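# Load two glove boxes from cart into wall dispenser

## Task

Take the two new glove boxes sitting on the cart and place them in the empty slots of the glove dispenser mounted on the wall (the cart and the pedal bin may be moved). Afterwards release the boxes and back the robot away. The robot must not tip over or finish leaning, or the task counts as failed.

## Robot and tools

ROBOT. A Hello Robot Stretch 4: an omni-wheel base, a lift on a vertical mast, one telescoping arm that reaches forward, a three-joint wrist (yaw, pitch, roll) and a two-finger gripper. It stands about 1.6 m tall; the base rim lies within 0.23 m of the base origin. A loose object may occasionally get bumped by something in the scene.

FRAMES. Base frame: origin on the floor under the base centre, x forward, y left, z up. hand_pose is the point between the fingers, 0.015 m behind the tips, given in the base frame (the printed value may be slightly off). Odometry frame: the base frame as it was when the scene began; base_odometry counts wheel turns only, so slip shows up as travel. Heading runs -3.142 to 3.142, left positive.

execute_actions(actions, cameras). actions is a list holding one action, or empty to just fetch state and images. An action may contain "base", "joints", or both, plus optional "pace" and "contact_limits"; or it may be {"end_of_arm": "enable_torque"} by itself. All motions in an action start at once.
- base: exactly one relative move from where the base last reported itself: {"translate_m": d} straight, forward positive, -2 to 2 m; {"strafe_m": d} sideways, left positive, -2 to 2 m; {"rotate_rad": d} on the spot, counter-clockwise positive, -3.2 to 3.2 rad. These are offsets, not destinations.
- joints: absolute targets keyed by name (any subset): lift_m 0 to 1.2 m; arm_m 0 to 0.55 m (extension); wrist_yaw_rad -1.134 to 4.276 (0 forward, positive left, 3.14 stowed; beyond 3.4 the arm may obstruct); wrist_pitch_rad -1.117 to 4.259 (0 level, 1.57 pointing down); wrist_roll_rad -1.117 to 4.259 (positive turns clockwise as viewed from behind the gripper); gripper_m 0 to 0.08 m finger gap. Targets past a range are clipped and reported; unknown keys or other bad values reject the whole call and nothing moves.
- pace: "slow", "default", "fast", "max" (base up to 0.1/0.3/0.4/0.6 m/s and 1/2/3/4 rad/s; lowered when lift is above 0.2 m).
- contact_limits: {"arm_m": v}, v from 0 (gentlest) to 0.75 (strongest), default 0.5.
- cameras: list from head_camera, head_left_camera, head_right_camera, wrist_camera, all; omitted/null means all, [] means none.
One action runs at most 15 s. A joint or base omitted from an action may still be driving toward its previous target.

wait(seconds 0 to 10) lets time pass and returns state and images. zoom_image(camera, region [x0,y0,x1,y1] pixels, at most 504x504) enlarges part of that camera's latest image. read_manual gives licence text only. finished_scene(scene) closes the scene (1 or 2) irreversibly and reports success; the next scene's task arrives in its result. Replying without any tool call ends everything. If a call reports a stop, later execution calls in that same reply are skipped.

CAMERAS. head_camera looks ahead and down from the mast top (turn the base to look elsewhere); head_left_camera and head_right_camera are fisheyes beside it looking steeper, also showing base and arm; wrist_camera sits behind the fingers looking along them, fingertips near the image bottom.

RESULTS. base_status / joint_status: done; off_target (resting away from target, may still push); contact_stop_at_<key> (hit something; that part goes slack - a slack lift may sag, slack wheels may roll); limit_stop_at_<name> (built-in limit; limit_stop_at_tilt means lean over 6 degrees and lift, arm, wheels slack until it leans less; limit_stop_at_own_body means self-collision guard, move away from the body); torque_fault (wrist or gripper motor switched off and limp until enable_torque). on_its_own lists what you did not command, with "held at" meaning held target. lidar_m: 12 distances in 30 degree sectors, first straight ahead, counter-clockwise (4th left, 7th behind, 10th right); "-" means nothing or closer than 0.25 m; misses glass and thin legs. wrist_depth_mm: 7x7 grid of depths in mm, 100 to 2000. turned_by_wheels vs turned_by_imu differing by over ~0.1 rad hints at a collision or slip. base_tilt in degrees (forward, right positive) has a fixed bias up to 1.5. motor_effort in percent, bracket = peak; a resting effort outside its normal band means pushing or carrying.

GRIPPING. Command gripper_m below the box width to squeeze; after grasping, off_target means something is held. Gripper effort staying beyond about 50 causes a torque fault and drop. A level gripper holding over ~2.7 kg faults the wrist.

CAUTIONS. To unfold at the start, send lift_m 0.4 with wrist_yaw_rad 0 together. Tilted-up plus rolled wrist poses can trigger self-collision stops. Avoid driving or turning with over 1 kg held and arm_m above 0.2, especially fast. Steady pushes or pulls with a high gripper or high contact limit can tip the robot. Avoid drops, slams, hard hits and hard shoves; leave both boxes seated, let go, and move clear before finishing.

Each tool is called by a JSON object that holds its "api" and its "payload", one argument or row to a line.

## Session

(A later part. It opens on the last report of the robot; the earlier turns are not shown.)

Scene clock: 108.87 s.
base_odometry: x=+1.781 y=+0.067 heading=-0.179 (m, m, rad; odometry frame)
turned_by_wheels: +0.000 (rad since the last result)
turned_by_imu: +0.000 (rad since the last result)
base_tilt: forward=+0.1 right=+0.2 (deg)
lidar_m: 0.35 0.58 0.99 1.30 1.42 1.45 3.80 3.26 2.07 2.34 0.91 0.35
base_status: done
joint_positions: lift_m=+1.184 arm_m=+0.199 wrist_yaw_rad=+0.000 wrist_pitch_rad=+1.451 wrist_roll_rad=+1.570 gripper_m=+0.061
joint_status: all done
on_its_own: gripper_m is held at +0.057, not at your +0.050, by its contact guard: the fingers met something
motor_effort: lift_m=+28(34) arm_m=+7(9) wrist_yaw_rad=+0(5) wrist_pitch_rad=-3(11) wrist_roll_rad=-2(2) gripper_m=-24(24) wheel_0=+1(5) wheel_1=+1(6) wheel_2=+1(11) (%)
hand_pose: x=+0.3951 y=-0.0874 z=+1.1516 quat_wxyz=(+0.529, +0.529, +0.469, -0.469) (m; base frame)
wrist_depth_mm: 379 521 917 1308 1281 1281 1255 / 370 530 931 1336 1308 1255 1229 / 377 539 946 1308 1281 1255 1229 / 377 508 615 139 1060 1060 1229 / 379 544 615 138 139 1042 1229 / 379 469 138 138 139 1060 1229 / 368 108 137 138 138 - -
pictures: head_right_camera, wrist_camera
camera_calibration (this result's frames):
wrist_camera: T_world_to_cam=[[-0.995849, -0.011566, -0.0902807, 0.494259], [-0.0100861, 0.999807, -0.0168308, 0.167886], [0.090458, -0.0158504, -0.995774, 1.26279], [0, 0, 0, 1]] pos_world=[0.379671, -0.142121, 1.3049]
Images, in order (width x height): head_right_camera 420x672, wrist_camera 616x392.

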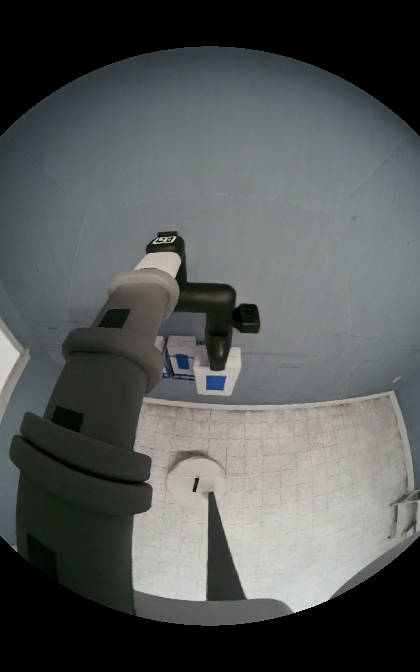

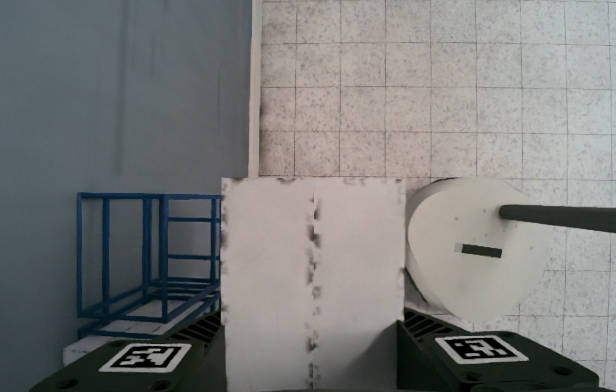

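{"api": "zoom_image", "payload": {
  "camera": "wrist_camera",
  "region": [50, 160, 250, 340]
}}

Region (50, 160, 250, 340) of wrist_camera's 616x392 image, scaled by 2.520; it fills the top 454 rows of this view, and the rest is white.

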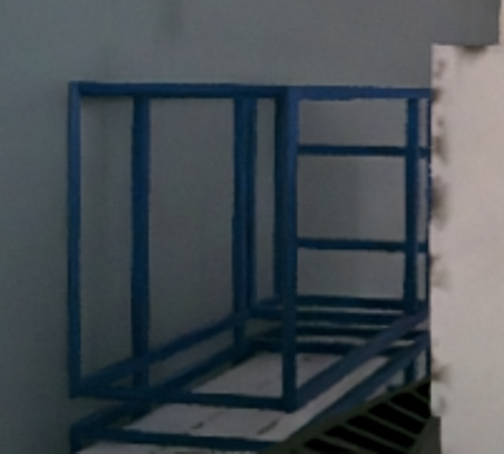

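{"api": "execute_actions", "payload": {
  "actions": [
    {"base": {"strafe_m": 0.0055}, "joints": {"arm_m": 0.405}, "contact_limits": {"arm_m": 0.2}}
  ],
  "cameras": ["head_right_camera", "wrist_camera"]
}}

{"api": "zoom_image", "payload": {
  "camera": "head_right_camera",
  "region": [160, 290, 270, 390]
}}

Scene clock: 112.53 s.
base_odometry: x=+1.782 y=+0.073 heading=-0.179 (m, m, rad; odometry frame)
turned_by_wheels: +0.000 (rad since the last result)
turned_by_imu: +0.001 (rad since the last result)
base_tilt: forward=+0.1 right=+0.3 (deg)
lidar_m: 0.54 0.58 0.98 1.31 1.43 1.40 3.79 3.27 2.07 2.33 0.92 0.56
base_status: done
joint_positions: lift_m=+1.184 arm_m=+0.404 wrist_yaw_rad=+0.000 wrist_pitch_rad=+1.451 wrist_roll_rad=+1.570 gripper_m=+0.061
joint_status: all done
on_its_own: gripper_m is held at +0.057, not at your +0.050, by its contact guard: the fingers met something
motor_effort: lift_m=+27(28) arm_m=+7(8) wrist_yaw_rad=+0(1) wrist_pitch_rad=-3(5) wrist_roll_rad=-2(1) gripper_m=-23(25) wheel_0=+0(8) wheel_1=+0(8) wheel_2=+0(0) (%)
contact_limits: arm_m 0.2
hand_pose: x=+0.6001 y=-0.0874 z=+1.1516 quat_wxyz=(+0.529, +0.529, +0.469, -0.469) (m; base frame)
wrist_depth_mm: 110 152 265 931 1308 1255 1229 / 111 154 268 976 1281 1255 1229 / 112 155 271 1008 1281 1229 1229 / 113 156 225 138 1281 1229 1042 / 113 156 208 138 139 1060 1025 / 113 156 138 138 139 1255 1042 / 110 108 137 138 138 - -
pictures: head_right_camera, wrist_camera
camera_calibration (this result's frames):
wrist_camera: T_world_to_cam=[[-0.995839, -0.0115812, -0.0903876, 0.698525], [-0.0100994, 0.999807, -0.0168344, 0.169966], [0.0905652, -0.0158515, -0.995764, 1.24418], [0, 0, 0, 1]] pos_world=[0.584656, -0.142121, 1.30491]
Images, in order (width x height): head_right_camera 420x672, wrist_camera 616x392.

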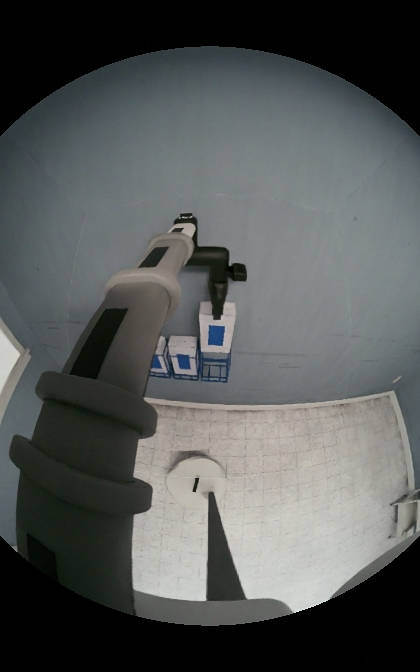

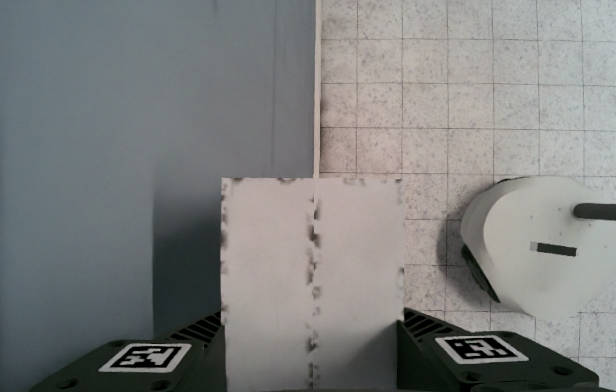

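Region (160, 290, 270, 390) of head_right_camera's 420x672 image, scaled by 4.582, with more detail than that image has; it fills the top 458 rows of this view, and the rest is white.

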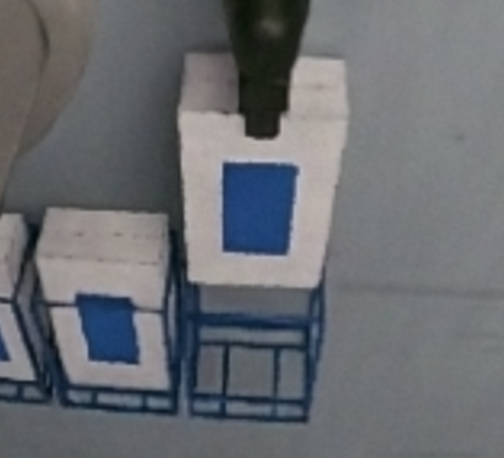

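{"api": "execute_actions", "payload": {
  "actions": [
    {"joints": {"arm_m": 0.4085, "lift_m": 1.165}, "contact_limits": {"arm_m": 0.2}, "pace": "slow"}
  ],
  "cameras": ["head_right_camera", "wrist_camera"]
}}

{"api": "zoom_image", "payload": {
  "camera": "head_right_camera",
  "region": [180, 320, 250, 380]
}}

Scene clock: 113.83 s.
base_odometry: x=+1.782 y=+0.073 heading=-0.179 (m, m, rad; odometry frame)
turned_by_wheels: +0.000 (rad since the last result)
turned_by_imu: +0.001 (rad since the last result)
base_tilt: forward=+0.1 right=+0.3 (deg)
lidar_m: 0.52 0.56 0.98 1.29 1.39 1.42 3.76 3.28 2.06 2.34 0.90 0.58
base_status: not commanded
joint_positions: lift_m=+1.165 arm_m=+0.407 wrist_yaw_rad=+0.000 wrist_pitch_rad=+1.451 wrist_roll_rad=+1.570 gripper_m=+0.061
joint_status: all done
on_its_own: gripper_m is held at +0.057, not at your +0.050, by its contact guard: the fingers met something
motor_effort: lift_m=+19(25) arm_m=+7(8) wrist_yaw_rad=-2(2) wrist_pitch_rad=-3(3) wrist_roll_rad=-1(1) gripper_m=-25(25) wheel_0=+0(0) wheel_1=+0(0) wheel_2=+0(0) (%)
contact_limits: arm_m 0.2
hand_pose: x=+0.6035 y=-0.0874 z=+1.1323 quat_wxyz=(+0.529, +0.529, +0.469, -0.469) (m; base frame)
wrist_depth_mm: 108 146 253 917 1255 1229 1205 / 109 147 257 931 1281 1255 1229 / 110 149 260 960 1281 1255 1229 / 111 150 216 138 1255 1229 1025 / 111 150 200 138 139 1042 1008 / 111 150 137 138 139 1229 1008 / 107 109 137 138 138 - -
pictures: head_right_camera, wrist_camera
camera_calibration (this result's frames):
wrist_camera: T_world_to_cam=[[-0.995846, -0.0115811, -0.0903106, 0.700105], [-0.0101005, 0.999807, -0.0168336, 0.169675], [0.0904881, -0.0158515, -0.995771, 1.22469], [0, 0, 0, 1]] pos_world=[0.58809, -0.142121, 1.2856]
Images, in order (width x height): head_right_camera 420x672, wrist_camera 616x392.

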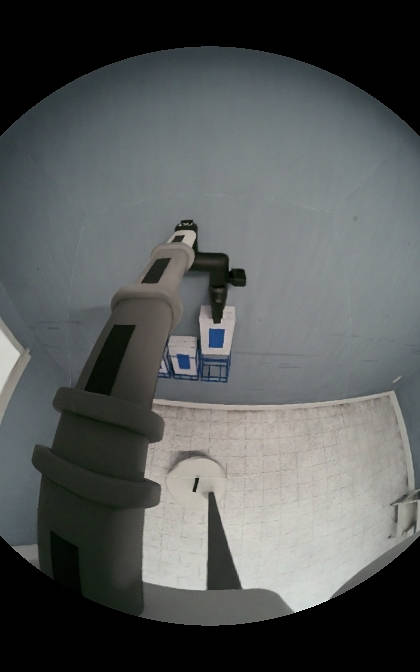

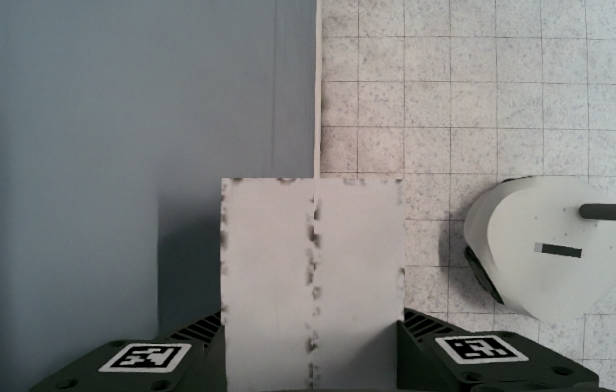

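Region (180, 320, 250, 380) of head_right_camera's 420x672 image, scaled by 7.200, with more detail than that image has; it fills the top 432 rows of this view, and the rest is white.

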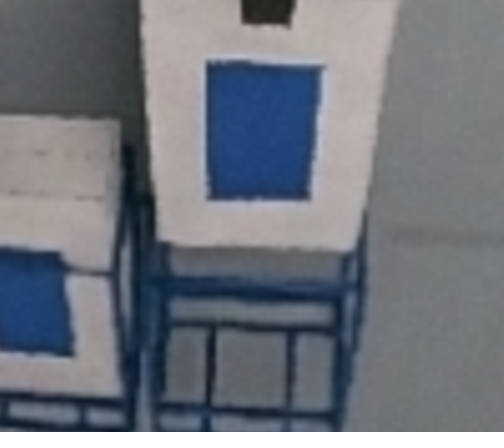

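{"api": "execute_actions", "payload": {
  "actions": [
    {"base": {"strafe_m": -0.0015}, "pace": "slow"}
  ],
  "cameras": []
}}

{"api": "execute_actions", "payload": {
  "actions": [
    {"joints": {"lift_m": 1.10}, "pace": "slow"}
  ],
  "cameras": ["head_right_camera", "wrist_camera"]
}}

{"api": "zoom_image", "payload": {
  "camera": "head_right_camera",
  "region": [160, 290, 270, 390]
}}

Scene clock: 115.43 s.
base_odometry: x=+1.782 y=+0.071 heading=-0.179 (m, m, rad; odometry frame)
turned_by_wheels: +0.000 (rad since the last result)
turned_by_imu: +0.001 (rad since the last result)
base_tilt: forward=+0.1 right=+0.3 (deg)
lidar_m: 0.54 0.57 0.94 1.30 1.42 1.43 3.75 3.26 2.02 2.35 0.93 0.57
base_status: done
joint_positions: lift_m=+1.165 arm_m=+0.407 wrist_yaw_rad=+0.000 wrist_pitch_rad=+1.451 wrist_roll_rad=+1.570 gripper_m=+0.061
joint_status: not commanded
on_its_own: gripper_m is held at +0.057, not at your +0.050, by its contact guard: the fingers met something
motor_effort: lift_m=+19(19) arm_m=+7(7) wrist_yaw_rad=-2(2) wrist_pitch_rad=-3(3) wrist_roll_rad=-2(1) gripper_m=-26(24) wheel_0=+0(3) wheel_1=+1(4) wheel_2=+0(0) (%)
hand_pose: x=+0.6035 y=-0.0874 z=+1.1323 quat_wxyz=(+0.529, +0.529, +0.469, -0.469) (m; base frame)
wrist_depth_mm: 108 146 254 904 1255 1229 1205 / 109 147 256 931 1281 1229 1205 / 110 149 259 946 1255 1229 1229 / 111 150 216 139 1255 1229 1025 / 111 150 200 138 139 1060 1008 / 111 150 138 138 139 1229 1025 / 108 108 137 138 138 - -
pictures: none
No camera images: the call's "cameras" was empty. Leave "cameras" out to get every camera's image.

Scene clock: 116.87 s.
base_odometry: x=+1.782 y=+0.071 heading=-0.179 (m, m, rad; odometry frame)
turned_by_wheels: +0.000 (rad since the last result)
turned_by_imu: +0.001 (rad since the last result)
base_tilt: forward=+0.1 right=+0.2 (deg)
lidar_m: 0.52 0.57 0.97 1.29 1.42 1.42 3.75 3.26 2.01 2.33 0.91 0.53
base_status: not commanded
joint_positions: lift_m=+1.100 arm_m=+0.407 wrist_yaw_rad=+0.000 wrist_pitch_rad=+1.451 wrist_roll_rad=+1.570 gripper_m=+0.061
joint_status: all done
on_its_own: gripper_m is held at +0.057, not at your +0.050, by its contact guard: the fingers met something
motor_effort: lift_m=+19(20) arm_m=+7(7) wrist_yaw_rad=-1(0) wrist_pitch_rad=-4(2) wrist_roll_rad=-2(2) gripper_m=-25(25) wheel_0=-1(0) wheel_1=+1(1) wheel_2=+0(0) (%)
hand_pose: x=+0.6035 y=-0.0874 z=+1.0673 quat_wxyz=(+0.529, +0.529, +0.469, -0.469) (m; base frame)
wrist_depth_mm: 108 146 254 904 1182 1182 1138 / 109 147 257 931 1182 1182 1160 / 110 149 259 946 1205 1160 1160 / 111 149 216 138 1182 1182 960 / 111 150 200 138 139 1042 946 / 111 150 138 138 139 1160 946 / 107 108 137 138 138 - -
pictures: head_right_camera, wrist_camera
camera_calibration (this result's frames):
wrist_camera: T_world_to_cam=[[-0.995846, -0.0115813, -0.0903171, 0.694272], [-0.0101007, 0.999807, -0.0168337, 0.168581], [0.0904946, -0.0158515, -0.995771, 1.15998], [0, 0, 0, 1]] pos_world=[0.588119, -0.142121, 1.22061]
Images, in order (width x height): head_right_camera 420x672, wrist_camera 616x392.

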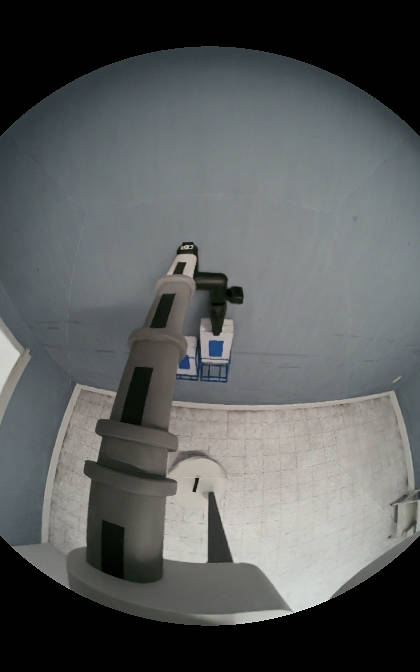

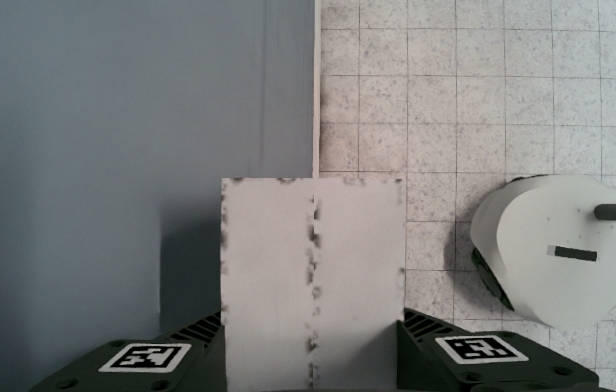

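Region (160, 290, 270, 390) of head_right_camera's 420x672 image, scaled by 4.582, with more detail than that image has; it fills the top 458 rows of this view, and the rest is white.

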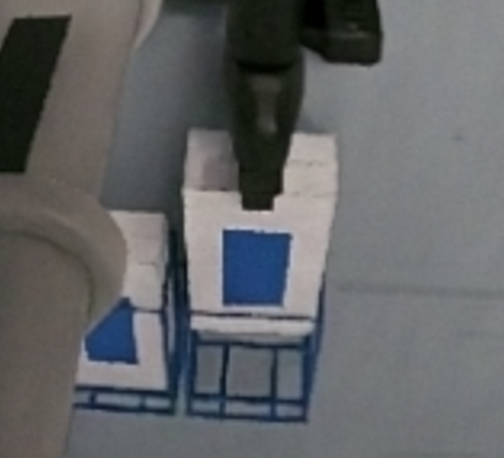

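{"api": "execute_actions", "payload": {
  "actions": [
    {"joints": {"lift_m": 0.963}, "pace": "slow"}
  ],
  "cameras": ["wrist_camera"]
}}

Scene clock: 120.27 s.
base_odometry: x=+1.782 y=+0.071 heading=-0.179 (m, m, rad; odometry frame)
turned_by_wheels: +0.000 (rad since the last result)
turned_by_imu: +0.001 (rad since the last result)
base_tilt: forward=+0.1 right=+0.2 (deg)
lidar_m: 0.53 0.58 0.96 1.31 1.40 1.41 3.75 3.29 2.04 2.33 0.90 0.59
base_status: not commanded
joint_positions: lift_m=+0.963 arm_m=+0.407 wrist_yaw_rad=+0.000 wrist_pitch_rad=+1.451 wrist_roll_rad=+1.570 gripper_m=+0.061
joint_status: all done
on_its_own: gripper_m is held at +0.057, not at your +0.050, by its contact guard: the fingers met something
motor_effort: lift_m=+18(15) arm_m=+7(7) wrist_yaw_rad=+0(2) wrist_pitch_rad=-4(4) wrist_roll_rad=-1(1) gripper_m=-24(25) wheel_0=-1(0) wheel_1=+1(1) wheel_2=+0(0) (%)
hand_pose: x=+0.6035 y=-0.0874 z=+0.9303 quat_wxyz=(+0.529, +0.529, +0.469, -0.469) (m; base frame)
wrist_depth_mm: 108 146 253 891 1060 1042 1025 / 109 147 256 931 1060 1060 1042 / 110 148 258 946 1060 1060 1025 / 110 149 180 138 174 1042 820 / 111 150 199 138 139 1060 820 / 110 150 137 138 138 1042 820 / 107 109 137 138 138 - -
pictures: wrist_camera
camera_calibration (this result's frames):
wrist_camera: T_world_to_cam=[[-0.995854, -0.0115809, -0.0902212, 0.681801], [-0.0101018, 0.999807, -0.0168327, 0.166276], [0.0903987, -0.0158516, -0.995779, 1.02367], [0, 0, 0, 1]] pos_world=[0.588116, -0.142121, 1.08367]
Images, in order (width x height): wrist_camera 616x392.

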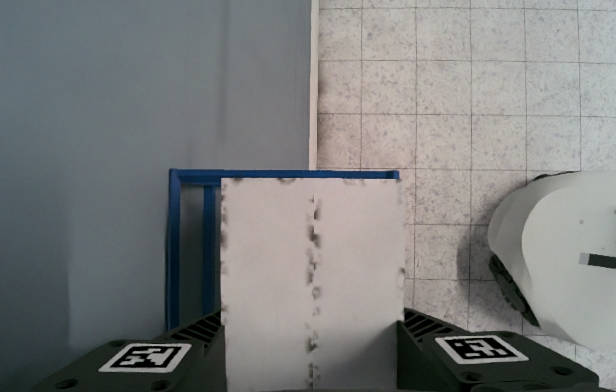

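{"api": "execute_actions", "payload": {
  "actions": [
    {"joints": {"gripper_m": 0.075}, "pace": "slow"}
  ],
  "cameras": ["wrist_camera"]
}}

{"api": "execute_actions", "payload": {
  "actions": [
    {"joints": {"lift_m": 1.04}}
  ],
  "cameras": ["wrist_camera"]
}}

{"api": "execute_actions", "payload": {
  "actions": [
    {"base": {"translate_m": -0.4}, "joints": {"arm_m": 0.0}, "pace": "fast"}
  ],
  "cameras": ["head_camera", "head_right_camera"]
}}

Scene clock: 121.80 s.
base_odometry: x=+1.782 y=+0.071 heading=-0.179 (m, m, rad; odometry frame)
turned_by_wheels: +0.000 (rad since the last result)
turned_by_imu: +0.001 (rad since the last result)
base_tilt: forward=+0.1 right=+0.3 (deg)
lidar_m: 0.53 0.57 0.96 1.30 1.43 1.43 3.74 3.32 2.06 2.31 0.89 0.58
base_status: not commanded
joint_positions: lift_m=+0.963 arm_m=+0.407 wrist_yaw_rad=+0.000 wrist_pitch_rad=+1.450 wrist_roll_rad=+1.570 gripper_m=+0.075
joint_status: all done
motor_effort: lift_m=+19(19) arm_m=+7(7) wrist_yaw_rad=+0(1) wrist_pitch_rad=+0(3) wrist_roll_rad=-1(2) gripper_m=+3(23) wheel_0=-1(0) wheel_1=+1(1) wheel_2=+0(0) (%)
hand_pose: x=+0.6037 y=-0.0874 z=+0.9303 quat_wxyz=(+0.529, +0.529, +0.469, -0.469) (m; base frame)
wrist_depth_mm: 110 145 251 878 1060 1042 1025 / 109 146 253 904 1078 1060 1025 / 109 147 256 917 1078 1042 1025 / 110 148 179 141 175 1042 820 / 110 148 140 140 173 1042 820 / 110 148 140 140 143 1042 831 / - 108 140 140 140 104 -
pictures: wrist_camera
camera_calibration (this result's frames):
wrist_camera: T_world_to_cam=[[-0.995776, -0.0115795, -0.0910818, 0.682749], [-0.0100859, 0.999807, -0.0168412, 0.166276], [0.0912593, -0.0158514, -0.995701, 1.02309], [0, 0, 0, 1]] pos_world=[0.588176, -0.142121, 1.08367]
Images, in order (width x height): wrist_camera 616x392.

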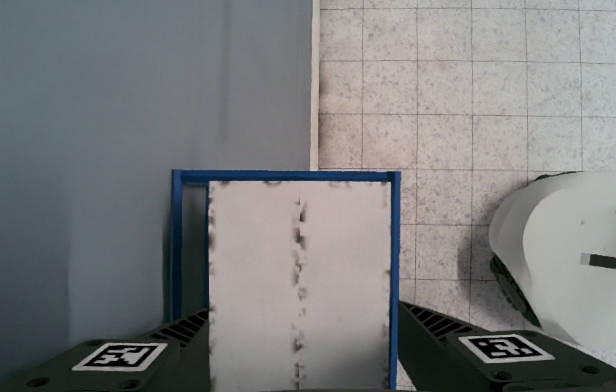

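Scene clock: 123.10 s.
base_odometry: x=+1.782 y=+0.071 heading=-0.179 (m, m, rad; odometry frame)
turned_by_wheels: +0.000 (rad since the last result)
turned_by_imu: +0.001 (rad since the last result)
base_tilt: forward=+0.1 right=+0.3 (deg)
lidar_m: 0.52 0.56 0.99 1.31 1.42 1.43 3.74 3.29 2.05 2.32 0.90 0.55
base_status: not commanded
joint_positions: lift_m=+1.040 arm_m=+0.407 wrist_yaw_rad=+0.000 wrist_pitch_rad=+1.450 wrist_roll_rad=+1.570 gripper_m=+0.075
joint_status: all done
motor_effort: lift_m=+26(26) arm_m=+7(7) wrist_yaw_rad=-2(0) wrist_pitch_rad=+1(2) wrist_roll_rad=-1(1) gripper_m=+3(3) wheel_0=+0(0) wheel_1=+1(1) wheel_2=+0(0) (%)
hand_pose: x=+0.6037 y=-0.0874 z=+1.0067 quat_wxyz=(+0.529, +0.529, +0.469, -0.469) (m; base frame)
wrist_depth_mm: 110 145 250 878 1160 1118 1098 / 108 146 254 904 1138 1118 1098 / 109 147 256 917 1138 1118 1098 / 110 148 220 218 1138 1138 904 / 110 148 220 218 1118 1060 891 / 110 148 220 218 1118 1118 891 / - 108 189 218 250 104 -
pictures: wrist_camera
camera_calibration (this result's frames):
wrist_camera: T_world_to_cam=[[-0.995776, -0.0115788, -0.0910817, 0.689705], [-0.0100853, 0.999807, -0.0168413, 0.167562], [0.0912592, -0.0158515, -0.995701, 1.09912], [0, 0, 0, 1]] pos_world=[0.588177, -0.142121, 1.16004]
Images, in order (width x height): wrist_camera 616x392.

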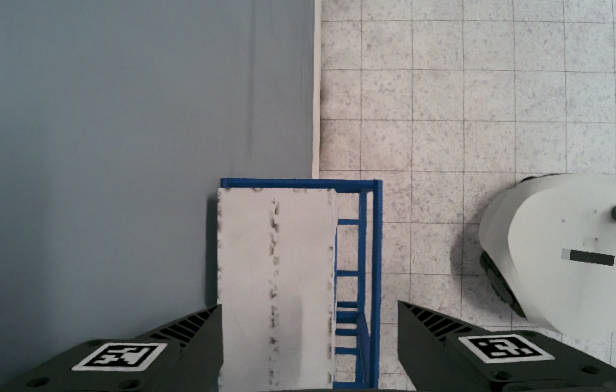

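Scene clock: 125.73 s.
base_odometry: x=+1.389 y=+0.142 heading=-0.179 (m, m, rad; odometry frame)
turned_by_wheels: +0.000 (rad since the last result)
turned_by_imu: +0.002 (rad since the last result)
base_tilt: forward=+0.1 right=+0.2 (deg)
lidar_m: 0.93 1.00 1.37 1.30 1.11 1.13 3.29 3.24 1.98 1.96 1.43 1.07
base_status: done
joint_positions: lift_m=+1.040 arm_m=+0.001 wrist_yaw_rad=+0.000 wrist_pitch_rad=+1.450 wrist_roll_rad=+1.570 gripper_m=+0.075
joint_status: all done
motor_effort: lift_m=+26(26) arm_m=-7(8) wrist_yaw_rad=-1(0) wrist_pitch_rad=-1(1) wrist_roll_rad=-1(1) gripper_m=+2(2) wheel_0=-1(6) wheel_1=+0(3) wheel_2=+0(10) (%)
hand_pose: x=+0.1977 y=-0.0874 z=+1.0067 quat_wxyz=(+0.529, +0.529, +0.469, -0.469) (m; base frame)
wrist_depth_mm: 1138 1229 1182 1160 1138 1118 1098 / 1138 1229 1182 1182 1160 1118 1098 / 1138 1205 1182 1160 1138 1098 1098 / 1138 1229 1182 1160 931 1118 1098 / 1138 1205 1182 1160 931 917 1098 / 1138 1182 1160 1138 917 904 1098 / 1118 108 668 1160 1138 104 -
pictures: head_camera, head_right_camera
Images, in order (width x height): head_camera 420x560, head_right_camera 420x672.

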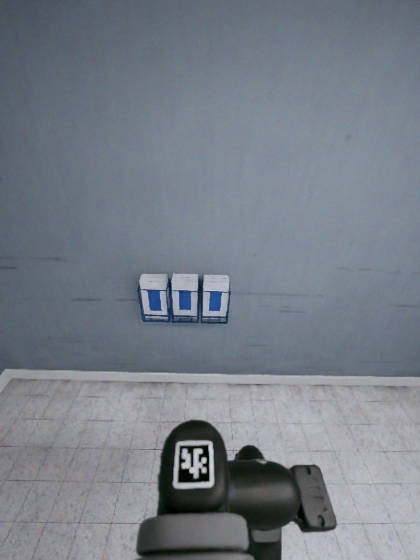

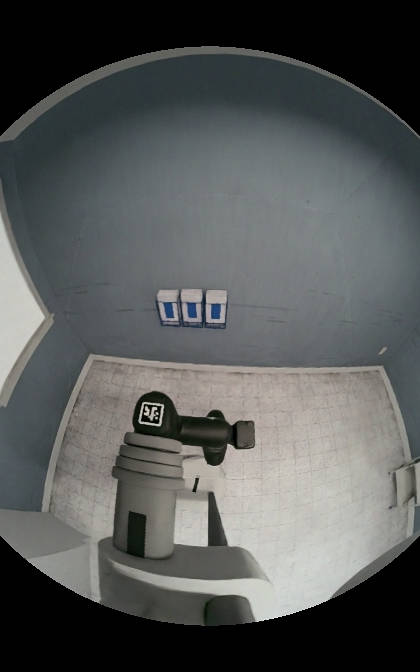

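All three slots are filled and the robot is clear of the dispenser.

{"api": "finished_scene", "payload": {
  "scene": 2
}}

The scene is finished: the task was done.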